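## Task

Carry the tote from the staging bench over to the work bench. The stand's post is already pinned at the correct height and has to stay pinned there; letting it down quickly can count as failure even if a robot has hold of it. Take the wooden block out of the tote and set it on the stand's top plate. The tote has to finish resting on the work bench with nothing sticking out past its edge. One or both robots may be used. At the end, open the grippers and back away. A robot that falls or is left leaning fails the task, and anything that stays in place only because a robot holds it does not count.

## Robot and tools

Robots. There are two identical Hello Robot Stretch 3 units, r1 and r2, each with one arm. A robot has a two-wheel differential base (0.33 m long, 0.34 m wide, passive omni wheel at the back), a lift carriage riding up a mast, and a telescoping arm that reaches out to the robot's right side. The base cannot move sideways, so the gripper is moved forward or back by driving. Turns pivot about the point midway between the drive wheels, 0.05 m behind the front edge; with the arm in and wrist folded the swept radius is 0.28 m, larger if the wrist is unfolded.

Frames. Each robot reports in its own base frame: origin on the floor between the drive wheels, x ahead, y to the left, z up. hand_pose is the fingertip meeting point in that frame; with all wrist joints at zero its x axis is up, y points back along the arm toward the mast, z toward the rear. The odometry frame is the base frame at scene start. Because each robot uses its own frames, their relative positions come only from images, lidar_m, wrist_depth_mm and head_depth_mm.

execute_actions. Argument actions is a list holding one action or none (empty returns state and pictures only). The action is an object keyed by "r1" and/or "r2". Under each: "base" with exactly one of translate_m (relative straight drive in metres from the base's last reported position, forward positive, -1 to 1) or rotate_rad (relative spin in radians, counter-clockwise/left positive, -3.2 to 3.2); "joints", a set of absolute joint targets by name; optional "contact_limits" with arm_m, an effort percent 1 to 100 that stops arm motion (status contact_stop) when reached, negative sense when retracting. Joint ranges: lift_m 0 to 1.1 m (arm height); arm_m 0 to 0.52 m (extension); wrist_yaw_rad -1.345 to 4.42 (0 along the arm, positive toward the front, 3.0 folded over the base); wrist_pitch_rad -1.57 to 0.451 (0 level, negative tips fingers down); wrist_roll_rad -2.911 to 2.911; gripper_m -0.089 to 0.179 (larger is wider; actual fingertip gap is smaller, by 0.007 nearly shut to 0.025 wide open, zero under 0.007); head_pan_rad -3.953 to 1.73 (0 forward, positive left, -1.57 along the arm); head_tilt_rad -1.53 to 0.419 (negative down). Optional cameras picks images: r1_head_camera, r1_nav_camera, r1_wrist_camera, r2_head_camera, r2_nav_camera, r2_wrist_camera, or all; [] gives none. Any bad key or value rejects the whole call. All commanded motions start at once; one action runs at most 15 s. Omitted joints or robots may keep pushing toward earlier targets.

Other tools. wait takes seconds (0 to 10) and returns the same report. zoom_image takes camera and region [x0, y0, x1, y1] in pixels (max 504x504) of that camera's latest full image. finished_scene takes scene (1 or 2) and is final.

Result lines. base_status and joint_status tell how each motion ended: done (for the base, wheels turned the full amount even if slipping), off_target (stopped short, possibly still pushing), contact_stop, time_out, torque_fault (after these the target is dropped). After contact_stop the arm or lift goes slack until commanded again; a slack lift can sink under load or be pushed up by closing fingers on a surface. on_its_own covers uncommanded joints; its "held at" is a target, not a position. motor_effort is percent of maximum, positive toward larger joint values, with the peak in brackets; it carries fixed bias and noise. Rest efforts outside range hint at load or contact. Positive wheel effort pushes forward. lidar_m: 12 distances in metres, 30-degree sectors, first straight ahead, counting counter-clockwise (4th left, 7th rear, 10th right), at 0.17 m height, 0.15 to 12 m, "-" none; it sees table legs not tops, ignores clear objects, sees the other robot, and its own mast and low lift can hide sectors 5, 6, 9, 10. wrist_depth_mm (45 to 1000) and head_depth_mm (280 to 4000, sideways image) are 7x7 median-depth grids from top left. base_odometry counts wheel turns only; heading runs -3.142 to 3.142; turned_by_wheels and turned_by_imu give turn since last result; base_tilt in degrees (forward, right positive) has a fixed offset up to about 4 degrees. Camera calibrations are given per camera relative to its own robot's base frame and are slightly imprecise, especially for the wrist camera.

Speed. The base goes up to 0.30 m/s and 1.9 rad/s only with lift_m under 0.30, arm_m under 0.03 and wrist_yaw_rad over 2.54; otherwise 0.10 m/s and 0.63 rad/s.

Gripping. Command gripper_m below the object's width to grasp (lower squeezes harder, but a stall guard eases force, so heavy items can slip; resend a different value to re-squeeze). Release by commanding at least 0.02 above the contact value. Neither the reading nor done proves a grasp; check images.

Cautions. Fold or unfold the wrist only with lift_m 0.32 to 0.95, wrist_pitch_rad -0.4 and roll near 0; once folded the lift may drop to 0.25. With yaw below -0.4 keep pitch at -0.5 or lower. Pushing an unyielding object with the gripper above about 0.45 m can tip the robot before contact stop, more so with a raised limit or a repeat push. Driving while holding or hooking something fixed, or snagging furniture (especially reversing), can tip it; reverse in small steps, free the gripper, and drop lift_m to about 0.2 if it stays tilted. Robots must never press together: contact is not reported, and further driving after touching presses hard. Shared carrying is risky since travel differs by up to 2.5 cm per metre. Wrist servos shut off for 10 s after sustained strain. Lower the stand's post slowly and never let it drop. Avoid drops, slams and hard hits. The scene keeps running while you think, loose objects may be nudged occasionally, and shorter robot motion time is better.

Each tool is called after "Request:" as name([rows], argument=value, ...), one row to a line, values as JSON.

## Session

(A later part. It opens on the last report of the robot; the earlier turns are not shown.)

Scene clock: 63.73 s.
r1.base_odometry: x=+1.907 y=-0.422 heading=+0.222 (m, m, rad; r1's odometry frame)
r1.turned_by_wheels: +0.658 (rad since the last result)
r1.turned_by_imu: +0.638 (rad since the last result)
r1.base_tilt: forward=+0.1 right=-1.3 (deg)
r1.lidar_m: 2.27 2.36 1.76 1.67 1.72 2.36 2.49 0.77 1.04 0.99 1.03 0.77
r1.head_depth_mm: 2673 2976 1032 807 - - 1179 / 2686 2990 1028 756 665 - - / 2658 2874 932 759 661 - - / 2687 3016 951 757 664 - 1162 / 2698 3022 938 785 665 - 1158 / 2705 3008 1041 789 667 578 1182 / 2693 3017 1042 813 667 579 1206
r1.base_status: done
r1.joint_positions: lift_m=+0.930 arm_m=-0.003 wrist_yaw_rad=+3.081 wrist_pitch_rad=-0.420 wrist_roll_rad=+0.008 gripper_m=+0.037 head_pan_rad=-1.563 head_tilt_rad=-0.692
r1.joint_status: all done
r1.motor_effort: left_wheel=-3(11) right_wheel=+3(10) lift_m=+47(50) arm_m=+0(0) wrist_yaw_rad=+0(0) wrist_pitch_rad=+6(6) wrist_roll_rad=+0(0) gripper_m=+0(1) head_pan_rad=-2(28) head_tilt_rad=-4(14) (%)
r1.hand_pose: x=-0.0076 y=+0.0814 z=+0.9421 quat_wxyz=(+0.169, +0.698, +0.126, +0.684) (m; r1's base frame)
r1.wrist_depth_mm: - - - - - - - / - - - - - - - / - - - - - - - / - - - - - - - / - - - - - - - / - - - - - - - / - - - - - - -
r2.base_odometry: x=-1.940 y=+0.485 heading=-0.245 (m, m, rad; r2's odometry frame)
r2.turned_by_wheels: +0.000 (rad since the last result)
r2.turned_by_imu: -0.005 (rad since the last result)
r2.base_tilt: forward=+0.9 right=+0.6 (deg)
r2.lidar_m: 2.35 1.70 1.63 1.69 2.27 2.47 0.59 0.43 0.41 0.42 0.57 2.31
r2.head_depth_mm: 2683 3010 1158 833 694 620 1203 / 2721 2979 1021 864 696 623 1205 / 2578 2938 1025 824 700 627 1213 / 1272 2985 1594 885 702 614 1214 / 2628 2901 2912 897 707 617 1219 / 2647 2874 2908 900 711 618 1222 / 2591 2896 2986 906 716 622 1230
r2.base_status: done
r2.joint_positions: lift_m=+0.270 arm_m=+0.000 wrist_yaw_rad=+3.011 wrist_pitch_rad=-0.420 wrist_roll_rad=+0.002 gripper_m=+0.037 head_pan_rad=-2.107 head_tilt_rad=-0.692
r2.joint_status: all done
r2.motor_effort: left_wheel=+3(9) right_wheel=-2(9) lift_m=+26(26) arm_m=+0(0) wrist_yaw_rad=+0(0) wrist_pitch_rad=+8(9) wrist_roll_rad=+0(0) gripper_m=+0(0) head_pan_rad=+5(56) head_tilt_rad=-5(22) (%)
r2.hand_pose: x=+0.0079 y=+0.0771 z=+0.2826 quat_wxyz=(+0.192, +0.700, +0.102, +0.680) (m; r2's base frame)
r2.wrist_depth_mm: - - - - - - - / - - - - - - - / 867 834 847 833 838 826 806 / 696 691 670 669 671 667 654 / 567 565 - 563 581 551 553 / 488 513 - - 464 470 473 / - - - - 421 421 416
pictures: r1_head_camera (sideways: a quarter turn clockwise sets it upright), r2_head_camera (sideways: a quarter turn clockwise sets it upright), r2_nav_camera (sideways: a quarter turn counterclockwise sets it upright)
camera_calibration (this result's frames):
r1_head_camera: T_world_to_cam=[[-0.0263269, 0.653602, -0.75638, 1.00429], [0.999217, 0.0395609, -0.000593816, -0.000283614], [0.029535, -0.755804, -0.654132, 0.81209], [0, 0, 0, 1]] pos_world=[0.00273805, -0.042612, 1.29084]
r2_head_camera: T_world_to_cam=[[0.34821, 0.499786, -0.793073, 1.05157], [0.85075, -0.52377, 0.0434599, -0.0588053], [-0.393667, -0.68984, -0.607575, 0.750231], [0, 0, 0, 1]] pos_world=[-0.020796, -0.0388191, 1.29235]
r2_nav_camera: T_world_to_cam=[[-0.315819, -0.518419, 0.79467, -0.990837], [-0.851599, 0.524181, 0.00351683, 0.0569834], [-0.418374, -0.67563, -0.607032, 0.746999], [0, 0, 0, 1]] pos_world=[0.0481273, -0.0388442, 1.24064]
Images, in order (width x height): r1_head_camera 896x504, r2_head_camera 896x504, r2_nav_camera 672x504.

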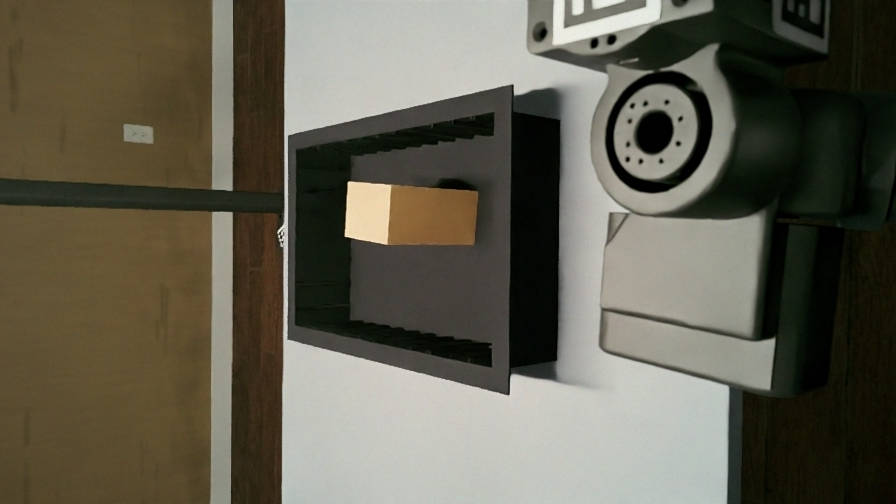

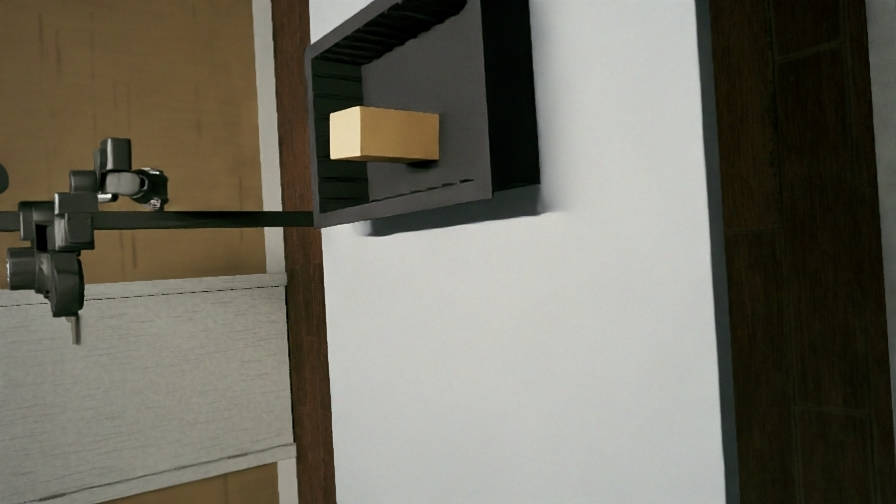

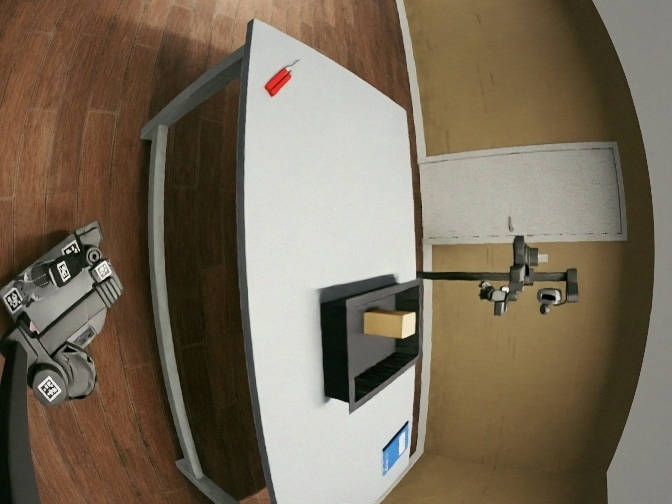

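Request:
execute_actions([
  {"r1":{"joints":{"wrist_yaw_rad":0,"gripper_m":0.1}},"r2":{"base":{"rotate_rad":-0.525},"joints":{"lift_m":0.94,"head_pan_rad":-1.57}}},
], cameras=[])

Request:
execute_actions([
  {"r1":{"joints":{"lift_m":1.08}},"r2":{"base":{"translate_m":-0.17},"joints":{"wrist_yaw_rad":0,"gripper_m":0.1}}},
], cameras=["r2_head_camera"])

Request:
execute_actions([
  {"r1":{"joints":{"arm_m":0.3,"wrist_pitch_rad":-1.57,"wrist_roll_rad":1.57}},"r2":{"joints":{"lift_m":1.08,"arm_m":0.35,"wrist_roll_rad":1.57}}},
], cameras=[])

Request:
execute_actions([
  {"r2":{"joints":{"wrist_pitch_rad":-1.57,"arm_m":0.39}}},
])

Scene clock: 80.50 s.
r1.base_odometry: x=+1.907 y=-0.422 heading=+0.222 (m, m, rad; r1's odometry frame)
r1.turned_by_wheels: +0.000 (rad since the last result)
r1.turned_by_imu: -0.002 (rad since the last result)
r1.base_tilt: forward=+0.1 right=-1.3 (deg)
r1.lidar_m: 2.28 2.35 1.76 1.67 1.72 2.36 2.49 0.77 1.03 0.99 1.03 0.77
r1.head_depth_mm: 2688 2998 1029 807 - - - / 1148 2983 1032 757 665 - - / 2652 2963 935 769 - - - / 2697 3005 952 759 648 578 1200 / 2699 2987 938 782 649 578 1197 / 2722 3013 1038 790 667 578 1203 / 2712 3005 1040 813 667 579 1197
r1.base_status: not commanded
r1.joint_positions: lift_m=+0.930 arm_m=-0.003 wrist_yaw_rad=+0.002 wrist_pitch_rad=-0.420 wrist_roll_rad=+0.008 gripper_m=+0.100 head_pan_rad=-1.563 head_tilt_rad=-0.692
r1.joint_status: all done
r1.motor_effort: left_wheel=-3(3) right_wheel=+3(3) lift_m=+47(47) arm_m=+0(0) wrist_yaw_rad=-1(2) wrist_pitch_rad=+6(6) wrist_roll_rad=+0(0) gripper_m=+0(93) head_pan_rad=-1(2) head_tilt_rad=-3(3) (%)
r1.hand_pose: x=-0.0212 y=-0.3666 z=+0.9421 quat_wxyz=(+0.689, +0.147, -0.694, -0.148) (m; r1's base frame)
r1.wrist_depth_mm: - - - - - - - / - - - - - - - / 712 693 627 451 668 664 649 / 532 510 497 454 482 515 504 / 435 399 331 336 346 421 410 / 364 366 349 356 347 356 351 / 316 312 313 310 308 304 303
r2.base_odometry: x=-1.940 y=+0.485 heading=-0.770 (m, m, rad; r2's odometry frame)
r2.turned_by_wheels: -0.525 (rad since the last result)
r2.turned_by_imu: -0.527 (rad since the last result)
r2.base_tilt: forward=+0.9 right=+0.6 (deg)
r2.lidar_m: 2.31 2.37 1.70 1.63 1.68 2.27 2.47 0.59 0.43 0.41 0.42 0.57
r2.head_depth_mm: 2724 3010 1107 838 - - 1156 / 2666 2934 1023 841 719 - - / 2573 2953 1035 825 723 - - / 1262 2961 1610 881 716 - 1169 / 2626 2948 2900 891 719 - 1164 / 2605 2924 2966 901 710 622 1198 / 2620 2910 2989 903 720 620 1227
r2.base_status: done
r2.joint_positions: lift_m=+0.940 arm_m=+0.000 wrist_yaw_rad=+3.011 wrist_pitch_rad=-0.419 wrist_roll_rad=+0.002 gripper_m=+0.037 head_pan_rad=-1.577 head_tilt_rad=-0.692
r2.joint_status: all done
r2.motor_effort: left_wheel=+3(13) right_wheel=-2(7) lift_m=+45(49) arm_m=+0(0) wrist_yaw_rad=+0(0) wrist_pitch_rad=+8(8) wrist_roll_rad=+0(0) gripper_m=+0(1) head_pan_rad=+5(45) head_tilt_rad=-3(2) (%)
r2.hand_pose: x=+0.0079 y=+0.0771 z=+0.9521 quat_wxyz=(+0.192, +0.700, +0.102, +0.680) (m; r2's base frame)
r2.wrist_depth_mm: - - - - - - - / - - - - - - - / - - - - - - - / - - - - - - - / - - - - - - - / - - - - - - - / - - - - - - -
pictures: none
No camera images: the call's "cameras" was empty. Leave "cameras" out to get every camera's image.

Scene clock: 83.43 s.
r1.base_odometry: x=+1.907 y=-0.422 heading=+0.222 (m, m, rad; r1's odometry frame)
r1.turned_by_wheels: +0.000 (rad since the last result)
r1.turned_by_imu: -0.001 (rad since the last result)
r1.base_tilt: forward=+0.1 right=-1.4 (deg)
r1.lidar_m: 2.28 2.36 1.75 1.67 1.73 2.35 2.48 0.77 1.03 0.99 1.02 0.77
r1.head_depth_mm: - - - - - 552 1200 / - - - - - 551 1195 / - - - - - 570 1202 / 1073 2925 959 772 648 577 1195 / 2706 3021 924 784 649 578 1205 / 2725 3026 1039 788 667 578 1199 / 2719 3034 1042 814 667 578 1202
r1.base_status: not commanded
r1.joint_positions: lift_m=+1.080 arm_m=-0.003 wrist_yaw_rad=+0.001 wrist_pitch_rad=-0.419 wrist_roll_rad=+0.008 gripper_m=+0.100 head_pan_rad=-1.563 head_tilt_rad=-0.692
r1.joint_status: all done
r1.motor_effort: left_wheel=-3(3) right_wheel=+3(3) lift_m=+48(49) arm_m=+0(0) wrist_yaw_rad=-1(1) wrist_pitch_rad=+6(6) wrist_roll_rad=+0(0) gripper_m=+0(1) head_pan_rad=-2(3) head_tilt_rad=-3(3) (%)
r1.hand_pose: x=-0.0212 y=-0.3666 z=+1.0921 quat_wxyz=(+0.689, +0.147, -0.694, -0.148) (m; r1's base frame)
r1.wrist_depth_mm: - - - - - - - / - - - - - - - / - - - - - - - / 817 790 741 727 782 768 758 / 658 648 645 564 632 631 626 / 550 548 537 528 501 540 526 / 478 462 430 443 454 461 463
r2.base_odometry: x=-2.063 y=+0.603 heading=-0.769 (m, m, rad; r2's odometry frame)
r2.turned_by_wheels: +0.000 (rad since the last result)
r2.turned_by_imu: -0.001 (rad since the last result)
r2.base_tilt: forward=+0.9 right=+0.6 (deg)
r2.lidar_m: 2.48 2.36 1.70 1.62 1.68 2.26 2.30 0.60 0.43 0.41 0.43 0.57
r2.head_depth_mm: 2710 3000 1156 863 - - - / 2701 3020 1171 789 740 - - / 2736 3026 1030 875 - - - / 2608 3011 1033 855 684 629 1213 / 2553 2903 1154 838 710 617 1212 / 2651 2928 2917 896 715 622 1233 / 2660 2942 2985 904 714 622 1234
r2.base_status: done
r2.joint_positions: lift_m=+0.940 arm_m=+0.000 wrist_yaw_rad=+0.001 wrist_pitch_rad=-0.419 wrist_roll_rad=+0.002 gripper_m=+0.100 head_pan_rad=-1.577 head_tilt_rad=-0.692
r2.joint_status: all done
r2.motor_effort: left_wheel=+3(5) right_wheel=-2(6) lift_m=+46(46) arm_m=+0(0) wrist_yaw_rad=-2(1) wrist_pitch_rad=+8(8) wrist_roll_rad=+0(0) gripper_m=+1(79) head_pan_rad=+5(5) head_tilt_rad=-3(3) (%)
r2.hand_pose: x=-0.0212 y=-0.3695 z=+0.9521 quat_wxyz=(+0.691, +0.148, -0.692, -0.147) (m; r2's base frame)
r2.wrist_depth_mm: - - - - - - - / 876 889 829 727 802 831 811 / 657 666 590 585 607 632 642 / 531 522 433 422 432 509 514 / 435 441 438 433 436 426 429 / 383 385 370 373 368 380 372 / 327 329 327 325 325 323 326
pictures: r2_head_camera (sideways: a quarter turn clockwise sets it upright)
camera_calibration (this result's frames):
r2_head_camera: T_world_to_cam=[[0.0478008, 0.607554, -0.792838, 1.05309], [0.998816, -0.0218784, 0.0434539, -0.0597006], [0.00905459, -0.793977, -0.607881, 0.748173], [0, 0, 0, 1]] pos_world=[0.00251678, -0.0470864, 1.29233]
Images, in order (width x height): r2_head_camera 896x504.

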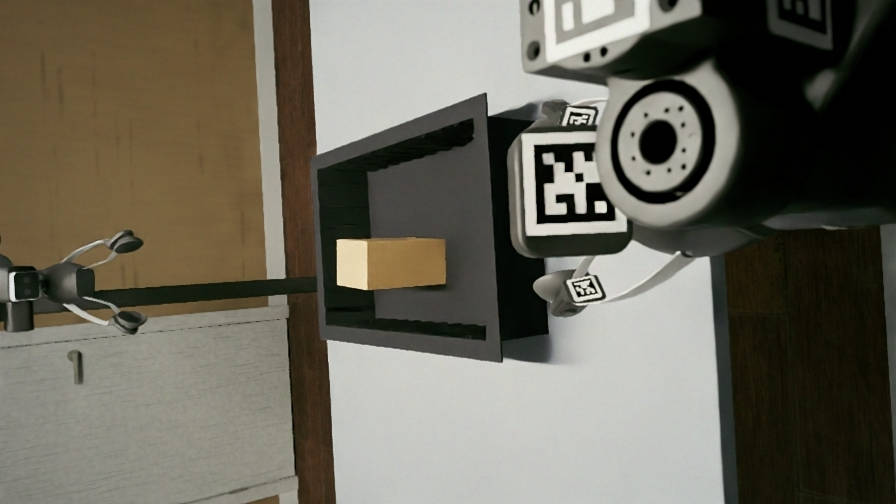

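Scene clock: 87.20 s.
r1.base_odometry: x=+1.907 y=-0.422 heading=+0.222 (m, m, rad; r1's odometry frame)
r1.turned_by_wheels: +0.000 (rad since the last result)
r1.turned_by_imu: -0.001 (rad since the last result)
r1.base_tilt: forward=+0.0 right=-1.3 (deg)
r1.lidar_m: 2.28 2.35 1.76 1.67 1.72 2.35 2.49 0.77 1.03 0.99 1.03 0.77
r1.head_depth_mm: - 2918 1032 808 664 576 1197 / - 2938 1013 753 659 575 1201 / - - 914 780 648 577 1196 / 744 2987 954 759 650 577 1205 / 2706 3018 932 783 650 578 1197 / 2707 3031 1036 789 667 579 1202 / 2724 3019 1041 813 668 578 1204
r1.base_status: not commanded
r1.joint_positions: lift_m=+1.080 arm_m=+0.300 wrist_yaw_rad=+0.000 wrist_pitch_rad=-1.562 wrist_roll_rad=+1.566 gripper_m=+0.100 head_pan_rad=-1.563 head_tilt_rad=-0.692
r1.joint_status: all done
r1.motor_effort: left_wheel=-3(3) right_wheel=+3(3) lift_m=+47(48) arm_m=+3(2) wrist_yaw_rad=+0(1) wrist_pitch_rad=-2(5) wrist_roll_rad=+2(3) gripper_m=+0(1) head_pan_rad=-3(3) head_tilt_rad=-2(3) (%)
r1.hand_pose: x=-0.0215 y=-0.4226 z=+0.9620 quat_wxyz=(+0.002, +0.001, -0.710, -0.704) (m; r1's base frame)
r1.wrist_depth_mm: 322 326 324 328 331 - - / 252 254 258 337 341 - - / 341 342 344 350 347 - - / 263 351 354 357 365 - - / 240 362 363 373 371 - - / 376 376 290 384 388 - - / 343 336 309 398 403 - -
r2.base_odometry: x=-2.063 y=+0.603 heading=-0.769 (m, m, rad; r2's odometry frame)
r2.turned_by_wheels: +0.000 (rad since the last result)
r2.turned_by_imu: -0.001 (rad since the last result)
r2.base_tilt: forward=+0.9 right=+0.6 (deg)
r2.lidar_m: 2.48 2.35 1.70 1.62 1.68 2.27 2.30 0.60 0.43 0.41 0.42 0.57
r2.head_depth_mm: 2752 3028 1158 871 692 619 1197 / 2682 3060 1179 787 694 623 1208 / - 3075 1035 875 697 626 1206 / 863 2034 1032 855 704 614 1217 / 871 2875 1104 841 708 618 1221 / 2630 2928 2970 900 712 620 1225 / 2659 2937 2989 905 714 623 1233
r2.base_status: not commanded
r2.joint_positions: lift_m=+1.080 arm_m=+0.350 wrist_yaw_rad=+0.000 wrist_pitch_rad=-0.418 wrist_roll_rad=+1.570 gripper_m=+0.100 head_pan_rad=-1.577 head_tilt_rad=-0.692
r2.joint_status: all done
r2.motor_effort: left_wheel=+3(3) right_wheel=-2(2) lift_m=+45(48) arm_m=+3(4) wrist_yaw_rad=+0(1) wrist_pitch_rad=+8(8) wrist_roll_rad=+0(2) gripper_m=+1(0) head_pan_rad=+4(5) head_tilt_rad=-4(4) (%)
r2.hand_pose: x=-0.0214 y=-0.7189 z=+1.0921 quat_wxyz=(+0.001, +0.000, -0.978, -0.208) (m; r2's base frame)
r2.wrist_depth_mm: - - - - 590 419 279 / - - - - 481 406 332 / - - - - 493 440 345 / - 747 430 565 507 344 332 / 359 377 - - 693 308 334 / 362 - - - 680 388 346 / - - - - 676 502 297
pictures: none
No camera images: the call's "cameras" was empty. Leave "cameras" out to get every camera's image.

Scene clock: 88.63 s.
r1.base_odometry: x=+1.907 y=-0.422 heading=+0.222 (m, m, rad; r1's odometry frame)
r1.turned_by_wheels: +0.000 (rad since the last result)
r1.turned_by_imu: +0.000 (rad since the last result)
r1.base_tilt: forward=+0.2 right=-1.3 (deg)
r1.lidar_m: 2.28 2.36 1.76 1.67 1.73 2.35 2.48 0.77 1.04 0.99 1.03 0.78
r1.head_depth_mm: - 2928 1028 808 664 576 1202 / - 2931 1014 754 658 577 1201 / - - 914 782 648 577 1201 / 785 2995 955 759 648 577 1202 / 2700 3004 935 784 650 578 1205 / 2714 2997 1036 789 666 579 1199 / 2721 3032 1038 812 668 579 1205
r1.base_status: not commanded
r1.joint_positions: lift_m=+1.080 arm_m=+0.300 wrist_yaw_rad=+0.000 wrist_pitch_rad=-1.562 wrist_roll_rad=+1.566 gripper_m=+0.100 head_pan_rad=-1.563 head_tilt_rad=-0.692
r1.joint_status: not commanded
r1.motor_effort: left_wheel=-3(3) right_wheel=+3(3) lift_m=+47(47) arm_m=+3(2) wrist_yaw_rad=+0(0) wrist_pitch_rad=-2(2) wrist_roll_rad=+2(2) gripper_m=+1(1) head_pan_rad=-2(2) head_tilt_rad=-4(3) (%)
r1.hand_pose: x=-0.0215 y=-0.4226 z=+0.9620 quat_wxyz=(+0.002, +0.001, -0.710, -0.704) (m; r1's base frame)
r1.wrist_depth_mm: 323 326 323 328 331 - - / 253 251 256 337 338 - - / 344 343 340 347 350 - - / 263 347 354 360 365 - - / 240 362 362 370 374 - - / 379 376 289 384 385 - - / 343 331 311 396 400 - -
r2.base_odometry: x=-2.063 y=+0.603 heading=-0.769 (m, m, rad; r2's odometry frame)
r2.turned_by_wheels: +0.000 (rad since the last result)
r2.turned_by_imu: +0.000 (rad since the last result)
r2.base_tilt: forward=+0.9 right=+0.7 (deg)
r2.lidar_m: 2.48 2.36 1.70 1.63 1.68 2.26 2.30 0.60 0.43 0.41 0.43 0.57
r2.head_depth_mm: 2748 2983 1165 867 693 621 1207 / 2673 2971 1178 791 699 624 1202 / - 2946 1033 871 699 629 1206 / 859 - 1006 855 706 615 1210 / 867 2878 1102 838 709 618 1221 / 2628 2951 2963 902 713 620 1222 / 2630 2959 3027 906 716 622 1226
r2.base_status: not commanded
r2.joint_positions: lift_m=+1.080 arm_m=+0.390 wrist_yaw_rad=+0.000 wrist_pitch_rad=-1.557 wrist_roll_rad=+1.570 gripper_m=+0.100 head_pan_rad=-1.577 head_tilt_rad=-0.692
r2.joint_status: all done
joint sent to its limit — the command would take r2.wrist_pitch_rad past its lower limit, so that joint was sent only as far as its limit.
r2.motor_effort: left_wheel=+3(3) right_wheel=-2(2) lift_m=+46(46) arm_m=+3(3) wrist_yaw_rad=-1(0) wrist_pitch_rad=-4(7) wrist_roll_rad=+0(0) gripper_m=+0(1) head_pan_rad=+6(5) head_tilt_rad=-3(3) (%)
r2.hand_pose: x=-0.0215 y=-0.5137 z=+0.9618 quat_wxyz=(+0.001, +0.000, -0.712, -0.703) (m; r2's base frame)
r2.wrist_depth_mm: 262 257 258 333 333 - - / 347 345 344 344 343 - - / 363 362 356 356 352 - - / 345 371 371 370 361 - - / 308 391 295 379 375 - - / 361 390 326 397 394 - - / 320 316 315 415 407 - -
pictures: r1_head_camera (sideways: a quarter turn clockwise sets it upright), r1_nav_camera (sideways: a quarter turn counterclockwise sets it upright), r1_wrist_camera, r2_head_camera (sideways: a quarter turn clockwise sets it upright), r2_nav_camera (sideways: a quarter turn counterclockwise sets it upright), r2_wrist_camera
camera_calibration (this result's frames):
r1_head_camera: T_world_to_cam=[[-0.0262306, 0.653606, -0.756381, 1.00429], [0.999223, 0.0394138, -0.000593822, -0.000283643], [0.0294237, -0.755808, -0.654132, 0.81209], [0, 0, 0, 1]] pos_world=[0.00273177, -0.0426115, 1.29084]
r1_nav_camera: T_world_to_cam=[[0.0571348, -0.657104, 0.751632, -0.942378], [-0.998287, -0.0470817, 0.0347236, 0.00917826], [0.0125711, -0.752328, -0.658668, 0.812943], [0, 0, 0, 1]] pos_world=[0.0527856, -0.00720849, 1.24346]
r1_wrist_camera: T_world_to_cam=[[0.0432479, 0.998615, 0.0299505, 0.392867], [0.980904, -0.0481327, 0.188445, -0.14832], [0.189626, 0.0212287, -0.981627, 1.12119], [0, 0, 0, 1]] pos_world=[-0.0841089, -0.423263, 1.11677]
r2_head_camera: T_world_to_cam=[[0.0477745, 0.607556, -0.792839, 1.05309], [0.998817, -0.0218351, 0.0434539, -0.0597006], [0.00908895, -0.793976, -0.607881, 0.748172], [0, 0, 0, 1]] pos_world=[0.00251882, -0.0470866, 1.29233]
r2_nav_camera: T_world_to_cam=[[-0.010407, -0.607259, 0.794436, -0.992395], [-0.999757, 0.0217421, 0.00352279, 0.0578795], [-0.019412, -0.794206, -0.607338, 0.744964], [0, 0, 0, 1]] pos_world=[0.0619988, -0.0122446, 1.24063]
r2_wrist_camera: T_world_to_cam=[[-0.00750959, 0.999711, -0.022828, 0.534901], [0.978641, 0.0120375, 0.205222, -0.138749], [0.205437, -0.0207993, -0.978449, 1.10524], [0, 0, 0, 1]] pos_world=[-0.0872545, -0.510089, 1.12211]
Images, in order (width x height): r1_head_camera 896x504, r1_nav_camera 672x504, r1_wrist_camera 644x364, r2_head_camera 896x504, r2_nav_camera 672x504, r2_wrist_camera 644x364.

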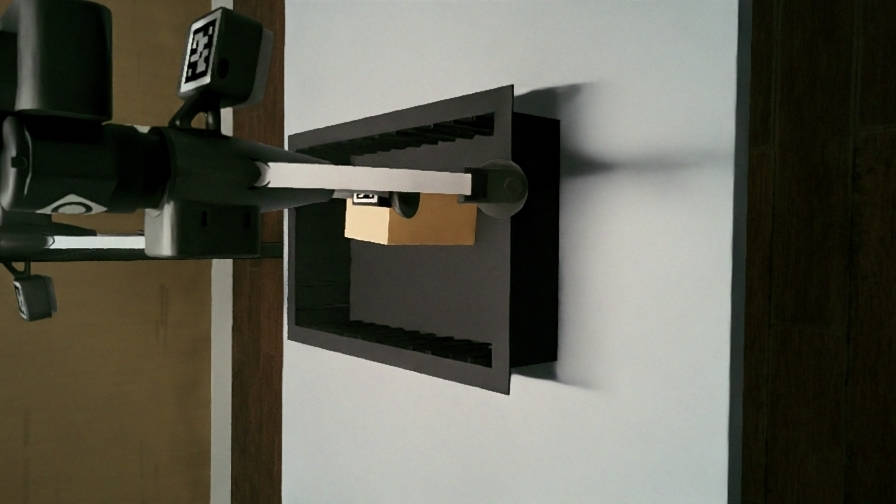

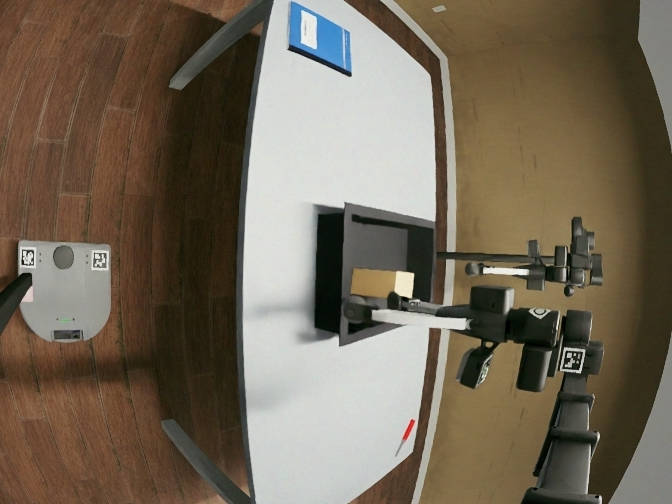

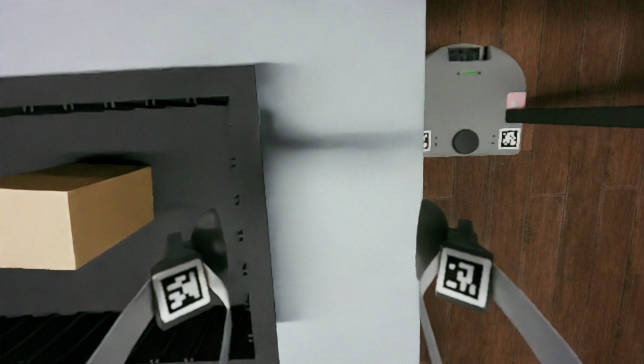

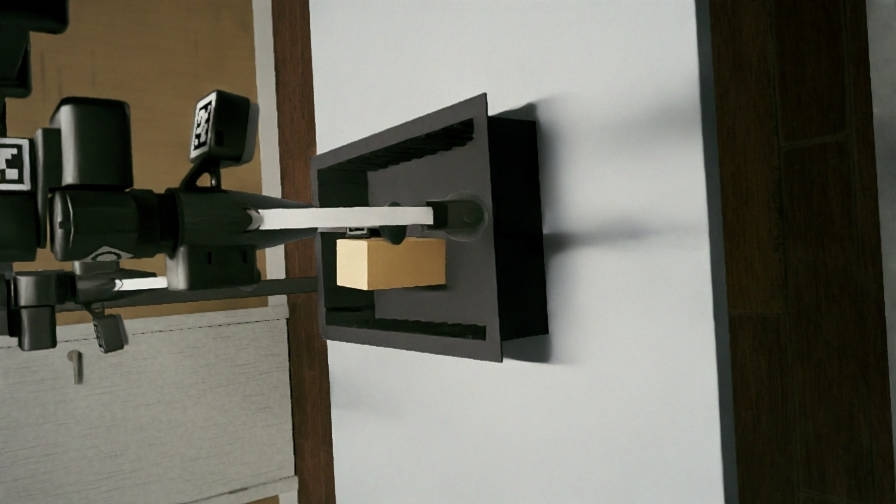

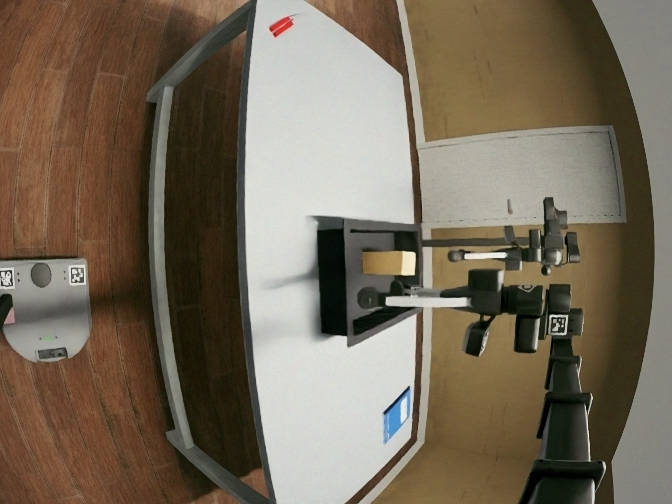

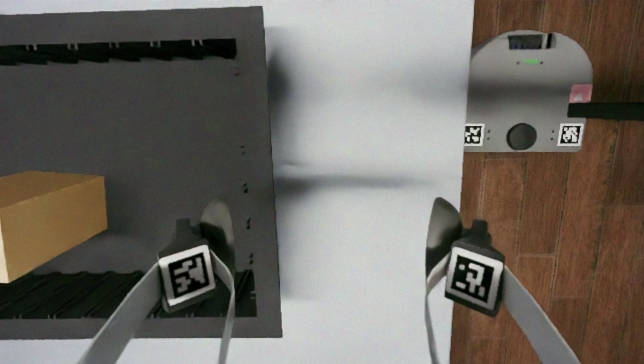

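Request:
execute_actions([
  {"r1":{"base":{"translate_m":0.025},"joints":{"arm_m":0.355,"lift_m":1.0}},"r2":{"base":{"rotate_rad":0.02},"joints":{"arm_m":0.445,"lift_m":1.0}}},
], cameras=["r1_wrist_camera","r2_wrist_camera"])

Scene clock: 96.20 s.
r1.base_odometry: x=+1.931 y=-0.417 heading=+0.222 (m, m, rad; r1's odometry frame)
r1.turned_by_wheels: +0.000 (rad since the last result)
r1.turned_by_imu: -0.001 (rad since the last result)
r1.base_tilt: forward=+0.2 right=-1.4 (deg)
r1.lidar_m: 2.26 2.33 1.76 1.67 1.72 2.36 2.51 0.79 1.04 0.99 1.02 0.75
r1.head_depth_mm: - 3006 1029 808 663 577 1204 / - 3041 928 736 647 576 1198 / 2572 - - 759 648 577 1201 / 758 2957 953 807 647 577 1198 / 2694 2995 961 744 650 578 1202 / 2717 2986 1042 811 667 579 1201 / 2740 3018 1039 812 666 578 1199
r1.base_status: done
r1.joint_positions: lift_m=+1.000 arm_m=+0.355 wrist_yaw_rad=+0.000 wrist_pitch_rad=-1.562 wrist_roll_rad=+1.566 gripper_m=+0.100 head_pan_rad=-1.563 head_tilt_rad=-0.692
r1.joint_status: all done
r1.motor_effort: left_wheel=-3(5) right_wheel=+3(9) lift_m=+33(39) arm_m=+3(3) wrist_yaw_rad=+0(0) wrist_pitch_rad=-2(2) wrist_roll_rad=+3(3) gripper_m=+1(0) head_pan_rad=-3(2) head_tilt_rad=-4(3) (%)
r1.hand_pose: x=-0.0215 y=-0.4774 z=+0.8825 quat_wxyz=(+0.002, +0.001, -0.710, -0.704) (m; r1's base frame)
r1.wrist_depth_mm: 167 168 168 171 252 256 983 / 255 254 257 256 261 261 - / 261 263 266 265 270 271 - / 165 227 273 270 277 282 - / 162 230 282 280 287 - - / 234 290 294 290 298 - - / 297 292 292 272 308 314 -
r2.base_odometry: x=-2.063 y=+0.603 heading=-0.749 (m, m, rad; r2's odometry frame)
r2.turned_by_wheels: +0.020 (rad since the last result)
r2.turned_by_imu: +0.019 (rad since the last result)
r2.base_tilt: forward=+0.9 right=+0.6 (deg)
r2.lidar_m: 2.48 2.31 1.69 1.63 1.69 2.31 2.30 0.59 0.43 0.41 0.43 0.58
r2.head_depth_mm: 2654 - 1108 870 695 622 1204 / 2643 3016 1142 789 696 625 1203 / 2596 - 1029 875 700 628 1202 / 1186 1499 877 855 703 615 1215 / 1184 2905 1149 835 708 619 1226 / 2623 3022 2991 899 712 620 1221 / 2647 2987 2981 907 716 620 1226
r2.base_status: done
r2.joint_positions: lift_m=+1.000 arm_m=+0.445 wrist_yaw_rad=+0.000 wrist_pitch_rad=-1.558 wrist_roll_rad=+1.570 gripper_m=+0.100 head_pan_rad=-1.577 head_tilt_rad=-0.692
r2.joint_status: all done
r2.motor_effort: left_wheel=+0(6) right_wheel=+0(5) lift_m=+26(40) arm_m=+3(3) wrist_yaw_rad=+0(0) wrist_pitch_rad=-3(4) wrist_roll_rad=+0(0) gripper_m=+1(0) head_pan_rad=+5(5) head_tilt_rad=-4(3) (%)
r2.hand_pose: x=-0.0215 y=-0.5684 z=+0.8825 quat_wxyz=(+0.001, +0.000, -0.711, -0.703) (m; r2's base frame)
r2.wrist_depth_mm: 265 262 262 236 259 258 261 / 272 270 269 264 268 266 265 / 284 279 280 272 275 274 273 / 272 289 288 283 285 280 - / 249 301 298 294 296 288 - / 306 308 308 302 307 301 - / 267 264 263 253 320 313 -
pictures: r1_wrist_camera, r2_wrist_camera
camera_calibration (this result's frames):
r1_wrist_camera: T_world_to_cam=[[0.0432492, 0.99859, 0.0307745, 0.44922], [0.980903, -0.0482894, 0.188405, -0.13601], [0.189626, 0.0220384, -0.981609, 1.04465], [0, 0, 0, 1]] pos_world=[-0.0841089, -0.478177, 1.03724]
r2_wrist_camera: T_world_to_cam=[[-0.00750792, 0.999741, -0.0214905, 0.586575], [0.978642, 0.0117613, 0.205237, -0.121982], [0.205437, -0.0194906, -0.978476, 1.02725], [0, 0, 0, 1]] pos_world=[-0.0872545, -0.564967, 1.04278]
Images, in order (width x height): r1_wrist_camera 644x364, r2_wrist_camera 644x364.

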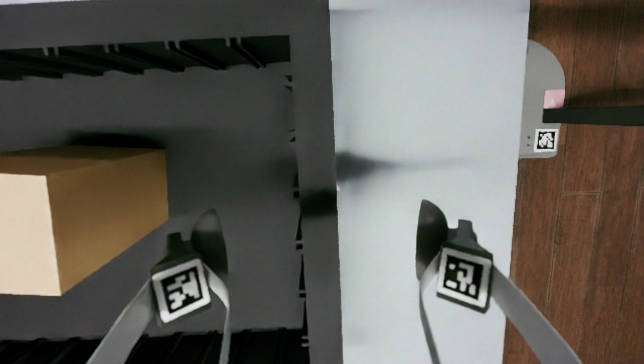

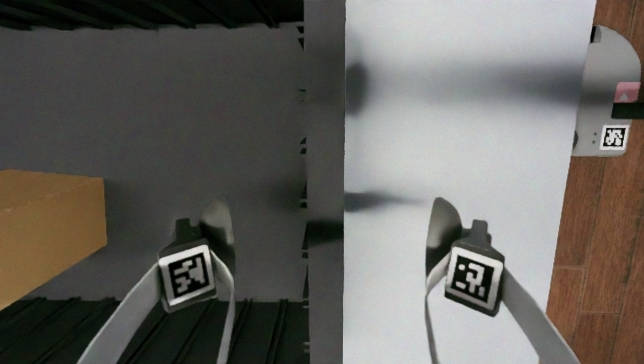

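Request:
execute_actions([
  {"r1":{"joints":{"arm_m":0.361,"lift_m":0.925}},"r2":{"base":{"translate_m":-0.018},"joints":{"arm_m":0.453,"lift_m":0.92}}},
], cameras=[])

Request:
execute_actions([
  {"r1":{"joints":{"gripper_m":-0.04}},"r2":{"joints":{"gripper_m":-0.04}}},
], cameras=["r1_wrist_camera","r2_wrist_camera"])

Request:
execute_actions([
  {"r1":{"joints":{"lift_m":0.975}},"r2":{"joints":{"lift_m":0.97}}},
], cameras=["r1_head_camera","r2_head_camera","r1_wrist_camera"])

Scene clock: 105.97 s.
r1.base_odometry: x=+1.931 y=-0.417 heading=+0.222 (m, m, rad; r1's odometry frame)
r1.turned_by_wheels: +0.000 (rad since the last result)
r1.turned_by_imu: -0.001 (rad since the last result)
r1.base_tilt: forward=+0.2 right=-1.3 (deg)
r1.lidar_m: 2.25 2.33 1.76 1.67 1.72 2.36 2.51 0.79 1.04 0.99 1.02 0.75
r1.head_depth_mm: 2667 2869 976 784 663 578 1197 / 2682 - - 707 648 577 1195 / 2646 - - 758 644 576 1194 / 737 818 955 806 650 577 1199 / 2674 3026 962 743 649 577 1203 / 2713 3004 1040 811 666 578 1204 / 2709 3015 1040 811 668 579 1204
r1.base_status: not commanded
r1.joint_positions: lift_m=+0.925 arm_m=+0.361 wrist_yaw_rad=+0.000 wrist_pitch_rad=-1.562 wrist_roll_rad=+1.566 gripper_m=+0.100 head_pan_rad=-1.563 head_tilt_rad=-0.692
r1.joint_status: all done
r1.motor_effort: left_wheel=-3(3) right_wheel=+2(2) lift_m=+33(31) arm_m=+3(1) wrist_yaw_rad=+0(0) wrist_pitch_rad=-2(2) wrist_roll_rad=+2(2) gripper_m=+0(0) head_pan_rad=-3(2) head_tilt_rad=-4(3) (%)
r1.hand_pose: x=-0.0215 y=-0.4834 z=+0.8075 quat_wxyz=(+0.002, +0.001, -0.710, -0.704) (m; r1's base frame)
r1.wrist_depth_mm: 136 139 146 100 182 182 184 / 183 183 184 102 188 189 190 / 189 189 190 106 194 195 196 / 158 194 196 109 200 201 205 / 154 200 203 113 207 208 - / 160 209 210 117 215 215 - / 216 217 217 122 222 223 -
r2.base_odometry: x=-2.076 y=+0.615 heading=-0.749 (m, m, rad; r2's odometry frame)
r2.turned_by_wheels: +0.000 (rad since the last result)
r2.turned_by_imu: -0.001 (rad since the last result)
r2.base_tilt: forward=+1.0 right=+0.7 (deg)
r2.lidar_m: 2.49 2.31 1.68 1.63 1.69 2.31 2.28 0.59 0.43 0.41 0.43 0.58
r2.head_depth_mm: 2711 2981 - 810 693 618 1198 / 2699 2892 1116 803 697 623 1201 / 2701 2875 - 850 698 626 1212 / 2633 894 997 853 702 614 1214 / 1245 2878 1161 806 710 617 1218 / 2603 2939 3005 899 711 617 1227 / 2610 2963 2972 905 716 625 1233
r2.base_status: done
r2.joint_positions: lift_m=+0.920 arm_m=+0.453 wrist_yaw_rad=+0.000 wrist_pitch_rad=-1.559 wrist_roll_rad=+1.570 gripper_m=+0.100 head_pan_rad=-1.577 head_tilt_rad=-0.692
r2.joint_status: all done
r2.motor_effort: left_wheel=+0(7) right_wheel=+1(6) lift_m=+27(26) arm_m=+3(3) wrist_yaw_rad=+0(0) wrist_pitch_rad=-3(3) wrist_roll_rad=+0(0) gripper_m=+1(0) head_pan_rad=+5(5) head_tilt_rad=-4(3) (%)
r2.hand_pose: x=-0.0215 y=-0.5764 z=+0.8025 quat_wxyz=(+0.001, +0.000, -0.711, -0.703) (m; r2's base frame)
r2.wrist_depth_mm: 184 185 177 106 185 183 182 / 194 195 191 108 190 189 189 / 201 199 200 113 198 196 194 / 208 206 203 116 203 203 201 / 214 214 212 120 212 208 209 / 223 222 221 125 219 215 215 / 233 233 229 130 228 225 222
pictures: none
No camera images: the call's "cameras" was empty. Leave "cameras" out to get every camera's image.

Scene clock: 107.87 s.
r1.base_odometry: x=+1.931 y=-0.417 heading=+0.222 (m, m, rad; r1's odometry frame)
r1.turned_by_wheels: +0.000 (rad since the last result)
r1.turned_by_imu: -0.001 (rad since the last result)
r1.base_tilt: forward=+0.2 right=-1.3 (deg)
r1.lidar_m: 2.25 2.33 1.76 1.67 1.73 2.36 2.52 0.79 1.03 0.99 1.03 0.76
r1.head_depth_mm: 2680 2866 975 782 664 577 1200 / 2697 - - 695 648 577 1202 / 2640 2862 - 758 647 578 1202 / 740 819 953 805 649 578 1199 / 2647 2996 962 741 649 578 1198 / 2721 3022 1038 811 667 579 1204 / 2711 3025 1040 814 668 579 1206
r1.base_status: not commanded
r1.joint_positions: lift_m=+0.925 arm_m=+0.361 wrist_yaw_rad=+0.000 wrist_pitch_rad=-1.581 wrist_roll_rad=+1.567 gripper_m=-0.038 head_pan_rad=-1.563 head_tilt_rad=-0.692
r1.joint_status: all done
r1.motor_effort: left_wheel=-3(4) right_wheel=+4(5) lift_m=+36(36) arm_m=+3(3) wrist_yaw_rad=+0(0) wrist_pitch_rad=+3(4) wrist_roll_rad=+2(2) gripper_m=-38(99) head_pan_rad=-2(3) head_tilt_rad=-2(4) (%)
r1.hand_pose: x=-0.0215 y=-0.4787 z=+0.8079 quat_wxyz=(+0.002, +0.001, -0.703, -0.711) (m; r1's base frame)
r1.wrist_depth_mm: 136 138 144 100 184 185 189 / 180 183 183 102 190 191 958 / 186 188 189 106 196 197 201 / 164 193 196 109 202 204 - / 161 199 202 113 208 211 - / 167 206 208 117 215 219 - / 211 213 217 121 224 226 -
r2.base_odometry: x=-2.076 y=+0.615 heading=-0.750 (m, m, rad; r2's odometry frame)
r2.turned_by_wheels: +0.000 (rad since the last result)
r2.turned_by_imu: +0.000 (rad since the last result)
r2.base_tilt: forward=+1.0 right=+0.6 (deg)
r2.lidar_m: 2.50 2.31 1.69 1.63 1.69 2.31 2.28 0.59 0.43 0.41 0.43 0.58
r2.head_depth_mm: 2705 2951 - 808 692 619 1199 / 2707 2892 1119 800 698 624 1202 / 2677 2890 - 846 699 627 1213 / 2600 896 993 855 704 614 1217 / 1249 2838 1157 804 707 618 1221 / 2610 2952 3015 897 714 622 1223 / 2670 2880 2960 910 719 621 1228
r2.base_status: not commanded
r2.joint_positions: lift_m=+0.920 arm_m=+0.453 wrist_yaw_rad=+0.000 wrist_pitch_rad=-1.566 wrist_roll_rad=+1.572 gripper_m=-0.039 head_pan_rad=-1.577 head_tilt_rad=-0.692
r2.joint_status: all done
r2.motor_effort: left_wheel=-1(1) right_wheel=+2(2) lift_m=+28(28) arm_m=+3(3) wrist_yaw_rad=+0(0) wrist_pitch_rad=+0(3) wrist_roll_rad=-1(1) gripper_m=-28(99) head_pan_rad=+5(5) head_tilt_rad=-3(4) (%)
r2.hand_pose: x=-0.0215 y=-0.5745 z=+0.8026 quat_wxyz=(+0.000, -0.001, -0.709, -0.706) (m; r2's base frame)
r2.wrist_depth_mm: 181 181 185 104 186 185 184 / 193 191 190 108 192 190 189 / 201 199 197 112 199 196 195 / 206 205 203 116 205 204 202 / 215 214 210 119 211 211 209 / 222 221 219 124 222 218 217 / 230 229 228 129 227 224 226
pictures: r1_wrist_camera, r2_wrist_camera
camera_calibration (this result's frames):
r1_wrist_camera: T_world_to_cam=[[0.0445284, 0.997789, 0.0493419, 0.437393], [0.980838, -0.0530423, 0.187463, -0.123523], [0.189666, 0.040049, -0.981032, 0.979567], [0, 0, 0, 1]] pos_world=[-0.0841106, -0.482209, 0.96256]
r2_wrist_camera: T_world_to_cam=[[-0.00497299, 0.999889, -0.0140256, 0.585091], [0.978663, 0.00774755, 0.205325, -0.107902], [0.205411, -0.0127053, -0.978593, 0.952942], [0, 0, 0, 1]] pos_world=[-0.0872356, -0.572083, 0.962904]
Images, in order (width x height): r1_wrist_camera 644x364, r2_wrist_camera 644x364.

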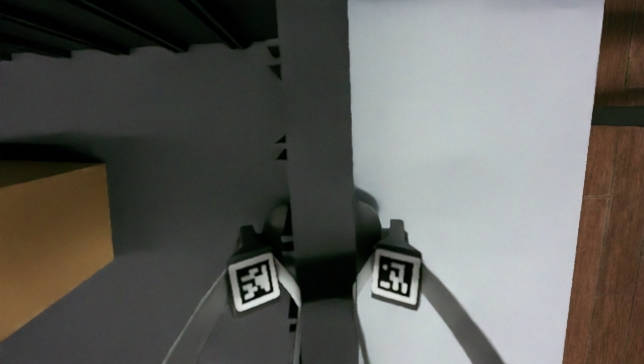

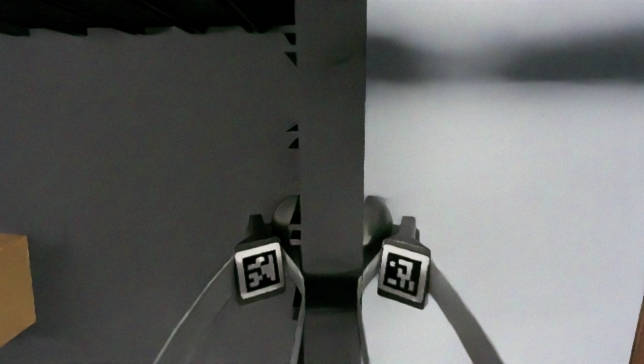

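Scene clock: 109.17 s.
r1.base_odometry: x=+1.931 y=-0.417 heading=+0.222 (m, m, rad; r1's odometry frame)
r1.turned_by_wheels: +0.000 (rad since the last result)
r1.turned_by_imu: +0.000 (rad since the last result)
r1.base_tilt: forward=+0.2 right=-1.4 (deg)
r1.lidar_m: 2.25 2.33 1.75 1.67 1.73 2.35 2.51 0.80 1.03 0.99 1.03 0.75
r1.head_depth_mm: 2620 3013 1034 784 663 575 1198 / 2605 - 868 645 648 575 1201 / 2624 - - 695 649 577 1202 / 709 1466 882 731 648 577 1200 / 2705 2974 867 639 650 577 1200 / 2711 2995 1039 813 667 578 1205 / 2722 3016 1041 814 667 579 1207
r1.base_status: not commanded
r1.joint_positions: lift_m=+0.975 arm_m=+0.361 wrist_yaw_rad=+0.000 wrist_pitch_rad=-1.581 wrist_roll_rad=+1.567 gripper_m=-0.031 head_pan_rad=-1.563 head_tilt_rad=-0.692
r1.joint_status: all done
r1.on_its_own: gripper_m is held at -0.032, not at your -0.040, by its stall guard, which is still easing
r1.motor_effort: left_wheel=-4(4) right_wheel=+5(5) lift_m=+51(53) arm_m=+2(3) wrist_yaw_rad=+0(0) wrist_pitch_rad=+4(3) wrist_roll_rad=+2(2) gripper_m=-33(38) head_pan_rad=-2(2) head_tilt_rad=-3(3) (%)
r1.hand_pose: x=-0.0215 y=-0.4787 z=+0.8574 quat_wxyz=(+0.002, +0.001, -0.703, -0.711) (m; r1's base frame)
r1.wrist_depth_mm: 136 137 144 100 230 233 979 / 182 181 184 103 238 240 - / 185 187 190 106 245 247 - / 164 194 195 110 252 257 - / 161 200 200 113 261 267 - / 166 206 208 117 272 276 - / 212 213 217 121 280 - -
r2.base_odometry: x=-2.076 y=+0.615 heading=-0.750 (m, m, rad; r2's odometry frame)
r2.turned_by_wheels: +0.000 (rad since the last result)
r2.turned_by_imu: +0.000 (rad since the last result)
r2.base_tilt: forward=+0.9 right=+0.6 (deg)
r2.lidar_m: 2.50 2.30 1.69 1.63 1.69 2.31 2.28 0.59 0.43 0.41 0.43 0.59
r2.head_depth_mm: 2694 2924 - 871 692 621 1197 / 2668 - 1177 789 697 624 1204 / 2589 - 971 713 701 627 1207 / 2572 883 822 709 703 614 1215 / 941 2899 986 705 709 616 1225 / 2691 2945 2967 898 712 619 1231 / 2654 2926 2964 907 715 622 1232
r2.base_status: not commanded
r2.joint_positions: lift_m=+0.970 arm_m=+0.453 wrist_yaw_rad=+0.000 wrist_pitch_rad=-1.566 wrist_roll_rad=+1.572 gripper_m=-0.033 head_pan_rad=-1.577 head_tilt_rad=-0.692
r2.joint_status: all done
r2.on_its_own: gripper_m is held at -0.034, not at your -0.040, by its stall guard, which is still easing
r2.motor_effort: left_wheel=-2(3) right_wheel=+3(3) lift_m=+49(52) arm_m=+3(3) wrist_yaw_rad=+0(0) wrist_pitch_rad=+0(0) wrist_roll_rad=-1(1) gripper_m=-27(29) head_pan_rad=+6(5) head_tilt_rad=-3(4) (%)
r2.hand_pose: x=-0.0215 y=-0.5745 z=+0.8519 quat_wxyz=(+0.000, -0.001, -0.709, -0.706) (m; r2's base frame)
r2.wrist_depth_mm: 182 180 184 104 231 230 230 / 194 192 191 109 237 238 237 / 199 199 197 112 249 244 243 / 206 205 205 115 253 253 255 / 214 212 212 119 259 264 - / 224 221 221 124 278 273 - / 230 228 228 129 285 279 -
pictures: r1_head_camera (sideways: a quarter turn clockwise sets it upright), r1_wrist_camera, r2_head_camera (sideways: a quarter turn clockwise sets it upright)
camera_calibration (this result's frames):
r1_head_camera: T_world_to_cam=[[-0.0262289, 0.653606, -0.75638, 1.00429], [0.999223, 0.0394112, -0.00059382, -0.000283646], [0.0294217, -0.755808, -0.654132, 0.81209], [0, 0, 0, 1]] pos_world=[0.00273166, -0.0426115, 1.29084]
r1_wrist_camera: T_world_to_cam=[[0.044529, 0.997789, 0.0493419, 0.434949], [0.980838, -0.0530428, 0.187463, -0.13281], [0.189666, 0.0400489, -0.981032, 1.02817], [0, 0, 0, 1]] pos_world=[-0.0841106, -0.482209, 1.0121]
r2_head_camera: T_world_to_cam=[[0.0477707, 0.607557, -0.792838, 1.05309], [0.998817, -0.0218288, 0.0434539, -0.0597006], [0.00909396, -0.793976, -0.607881, 0.748172], [0, 0, 0, 1]] pos_world=[0.00251912, -0.0470866, 1.29233]
Images, in order (width x height): r1_head_camera 896x504, r1_wrist_camera 644x364, r2_head_camera 896x504.

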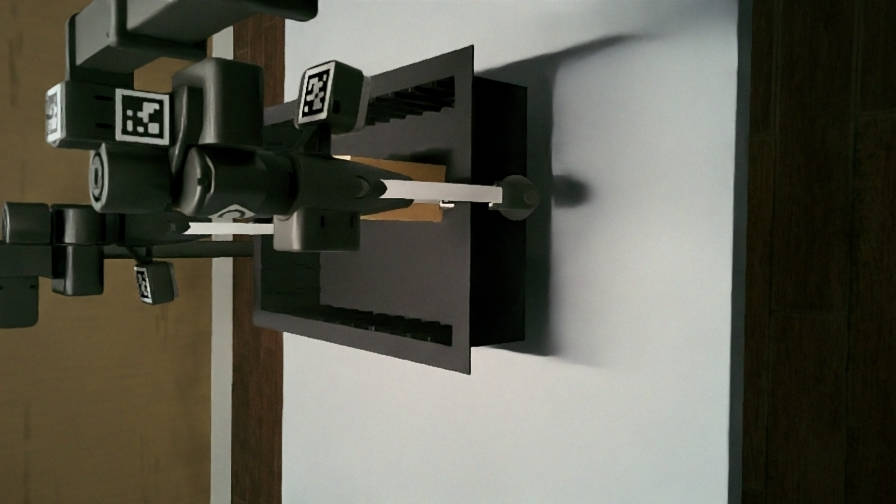

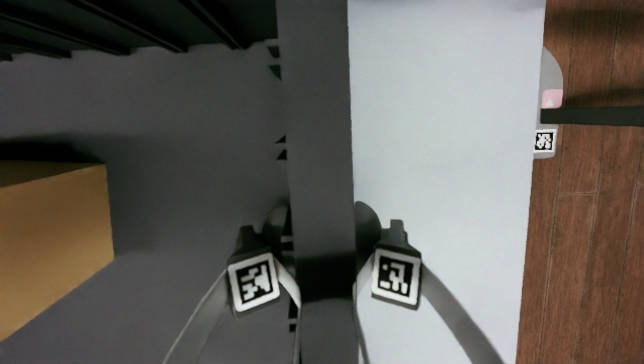

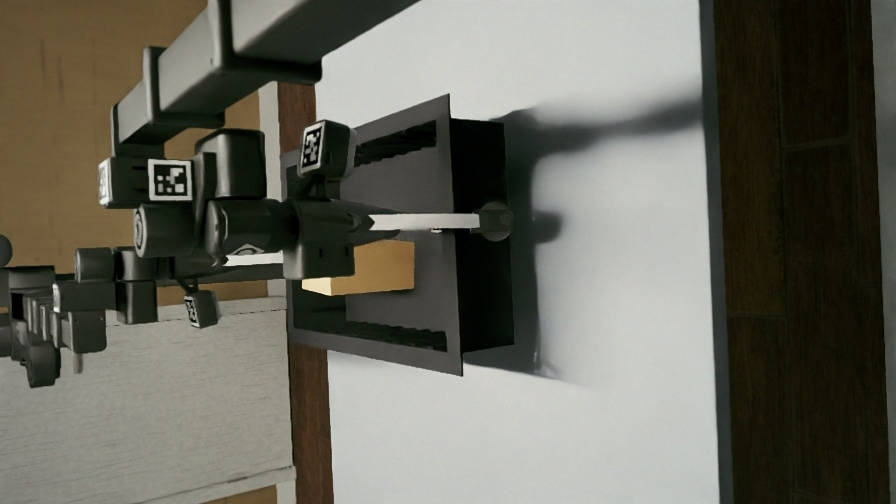

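Request:
execute_actions([
  {"r1":{"base":{"translate_m":-0.7},"joints":{"lift_m":1.0}},"r2":{"base":{"translate_m":0.7},"joints":{"lift_m":0.995}}},
], cameras=["r1_wrist_camera","r2_wrist_camera"])

Scene clock: 120.03 s.
r1.base_odometry: x=+1.248 y=-0.571 heading=+0.222 (m, m, rad; r1's odometry frame)
r1.turned_by_wheels: +0.000 (rad since the last result)
r1.turned_by_imu: -0.004 (rad since the last result)
r1.base_tilt: forward=+0.1 right=-1.3 (deg)
r1.lidar_m: 1.41 2.42 1.75 1.66 1.70 2.34 1.83 2.06 3.21 0.36 1.04 1.40
r1.head_depth_mm: - 3009 2510 1906 1608 1381 1199 / - 3035 790 615 1621 1349 1197 / 2588 - - 619 666 590 1132 / 753 1547 851 622 665 590 1199 / 2699 2968 813 626 665 590 1197 / 2744 3016 1039 811 667 592 1202 / 2724 3023 1037 812 667 592 1205
r1.base_status: done
r1.joint_positions: lift_m=+1.000 arm_m=+0.361 wrist_yaw_rad=-0.001 wrist_pitch_rad=-1.563 wrist_roll_rad=+1.571 gripper_m=-0.007 head_pan_rad=-1.563 head_tilt_rad=-0.692
r1.joint_status: all done
r1.on_its_own: gripper_m is held at -0.008, not at your -0.040, by its stall guard, which is not easing now
r1.motor_effort: left_wheel=-4(10) right_wheel=+5(7) lift_m=+51(53) arm_m=+3(3) wrist_yaw_rad=+1(0) wrist_pitch_rad=-2(3) wrist_roll_rad=-1(2) gripper_m=-22(27) head_pan_rad=-2(2) head_tilt_rad=-2(3) (%)
r1.hand_pose: x=-0.0215 y=-0.4833 z=+0.8819 quat_wxyz=(+0.000, +0.000, -0.710, -0.705) (m; r1's base frame)
r1.wrist_depth_mm: 139 140 145 101 952 964 974 / 183 184 185 103 - - - / 188 190 191 106 269 270 - / 165 195 196 110 278 282 - / 162 202 203 113 284 - - / 178 209 209 117 297 - - / 215 216 217 122 306 - -
r2.base_odometry: x=-1.563 y=+0.138 heading=-0.750 (m, m, rad; r2's odometry frame)
r2.turned_by_wheels: +0.000 (rad since the last result)
r2.turned_by_imu: -0.001 (rad since the last result)
r2.base_tilt: forward=+0.9 right=+0.7 (deg)
r2.lidar_m: 1.80 2.31 1.69 1.63 1.69 2.31 2.98 0.59 0.43 0.40 3.24 2.05
r2.head_depth_mm: 2703 - 1102 872 692 620 1202 / 2677 3047 1145 789 695 623 1213 / 2619 - 960 701 703 625 1217 / 1229 1471 812 702 704 613 1138 / 1081 2928 934 698 1738 1397 1224 / 2672 2952 2970 2126 1746 1430 1220 / 2654 2970 2981 2189 1732 1440 1225
r2.base_status: done
r2.joint_positions: lift_m=+0.995 arm_m=+0.453 wrist_yaw_rad=-0.002 wrist_pitch_rad=-1.556 wrist_roll_rad=+1.576 gripper_m=-0.015 head_pan_rad=-1.577 head_tilt_rad=-0.692
r2.joint_status: all done
r2.on_its_own: gripper_m is held at -0.016, not at your -0.040, by its stall guard, which is not easing now
r2.motor_effort: left_wheel=-4(5) right_wheel=+3(10) lift_m=+49(50) arm_m=+3(3) wrist_yaw_rad=+2(2) wrist_pitch_rad=-5(5) wrist_roll_rad=-3(3) gripper_m=-21(22) head_pan_rad=+5(5) head_tilt_rad=-4(4) (%)
r2.hand_pose: x=-0.0215 y=-0.5771 z=+0.8767 quat_wxyz=(-0.003, -0.003, -0.712, -0.702) (m; r2's base frame)
r2.wrist_depth_mm: 188 186 184 104 254 250 250 / 195 193 191 108 263 255 258 / 202 199 198 111 267 266 267 / 208 206 204 115 278 275 - / 217 214 213 119 288 287 - / 225 223 222 124 - - - / 235 233 229 129 - - -
pictures: r1_wrist_camera, r2_wrist_camera
camera_calibration (this result's frames):
r1_wrist_camera: T_world_to_cam=[[0.0487875, 0.99832, 0.0312681, 0.454654], [0.980613, -0.0538235, 0.188416, -0.138892], [0.189783, 0.0214695, -0.981591, 1.04394], [0, 0, 0, 1]] pos_world=[-0.0841042, -0.483779, 1.03668]
r2_wrist_camera: T_world_to_cam=[[0.0015156, 0.999704, -0.0242707, 0.597772], [0.978694, 0.00350032, 0.205293, -0.125557], [0.205317, -0.0240647, -0.9784, 1.01867], [0, 0, 0, 1]] pos_world=[-0.0871743, -0.572641, 1.03695]
Images, in order (width x height): r1_wrist_camera 644x364, r2_wrist_camera 644x364.

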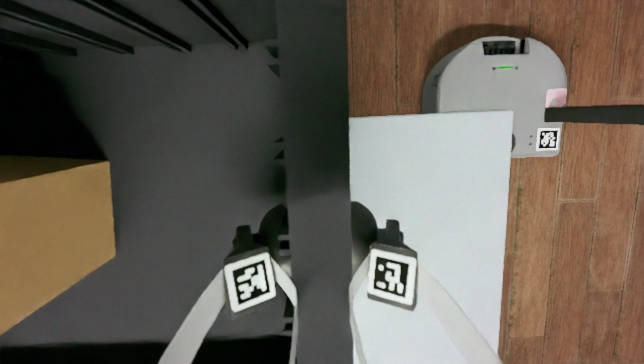

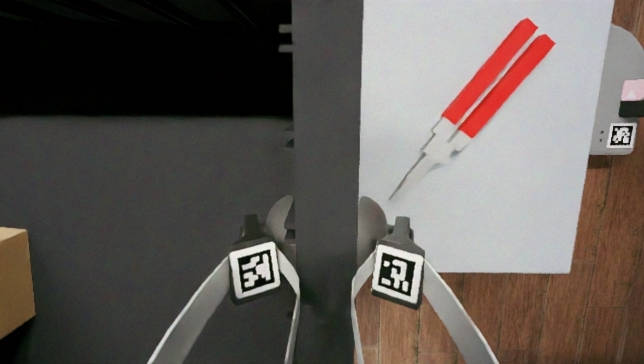

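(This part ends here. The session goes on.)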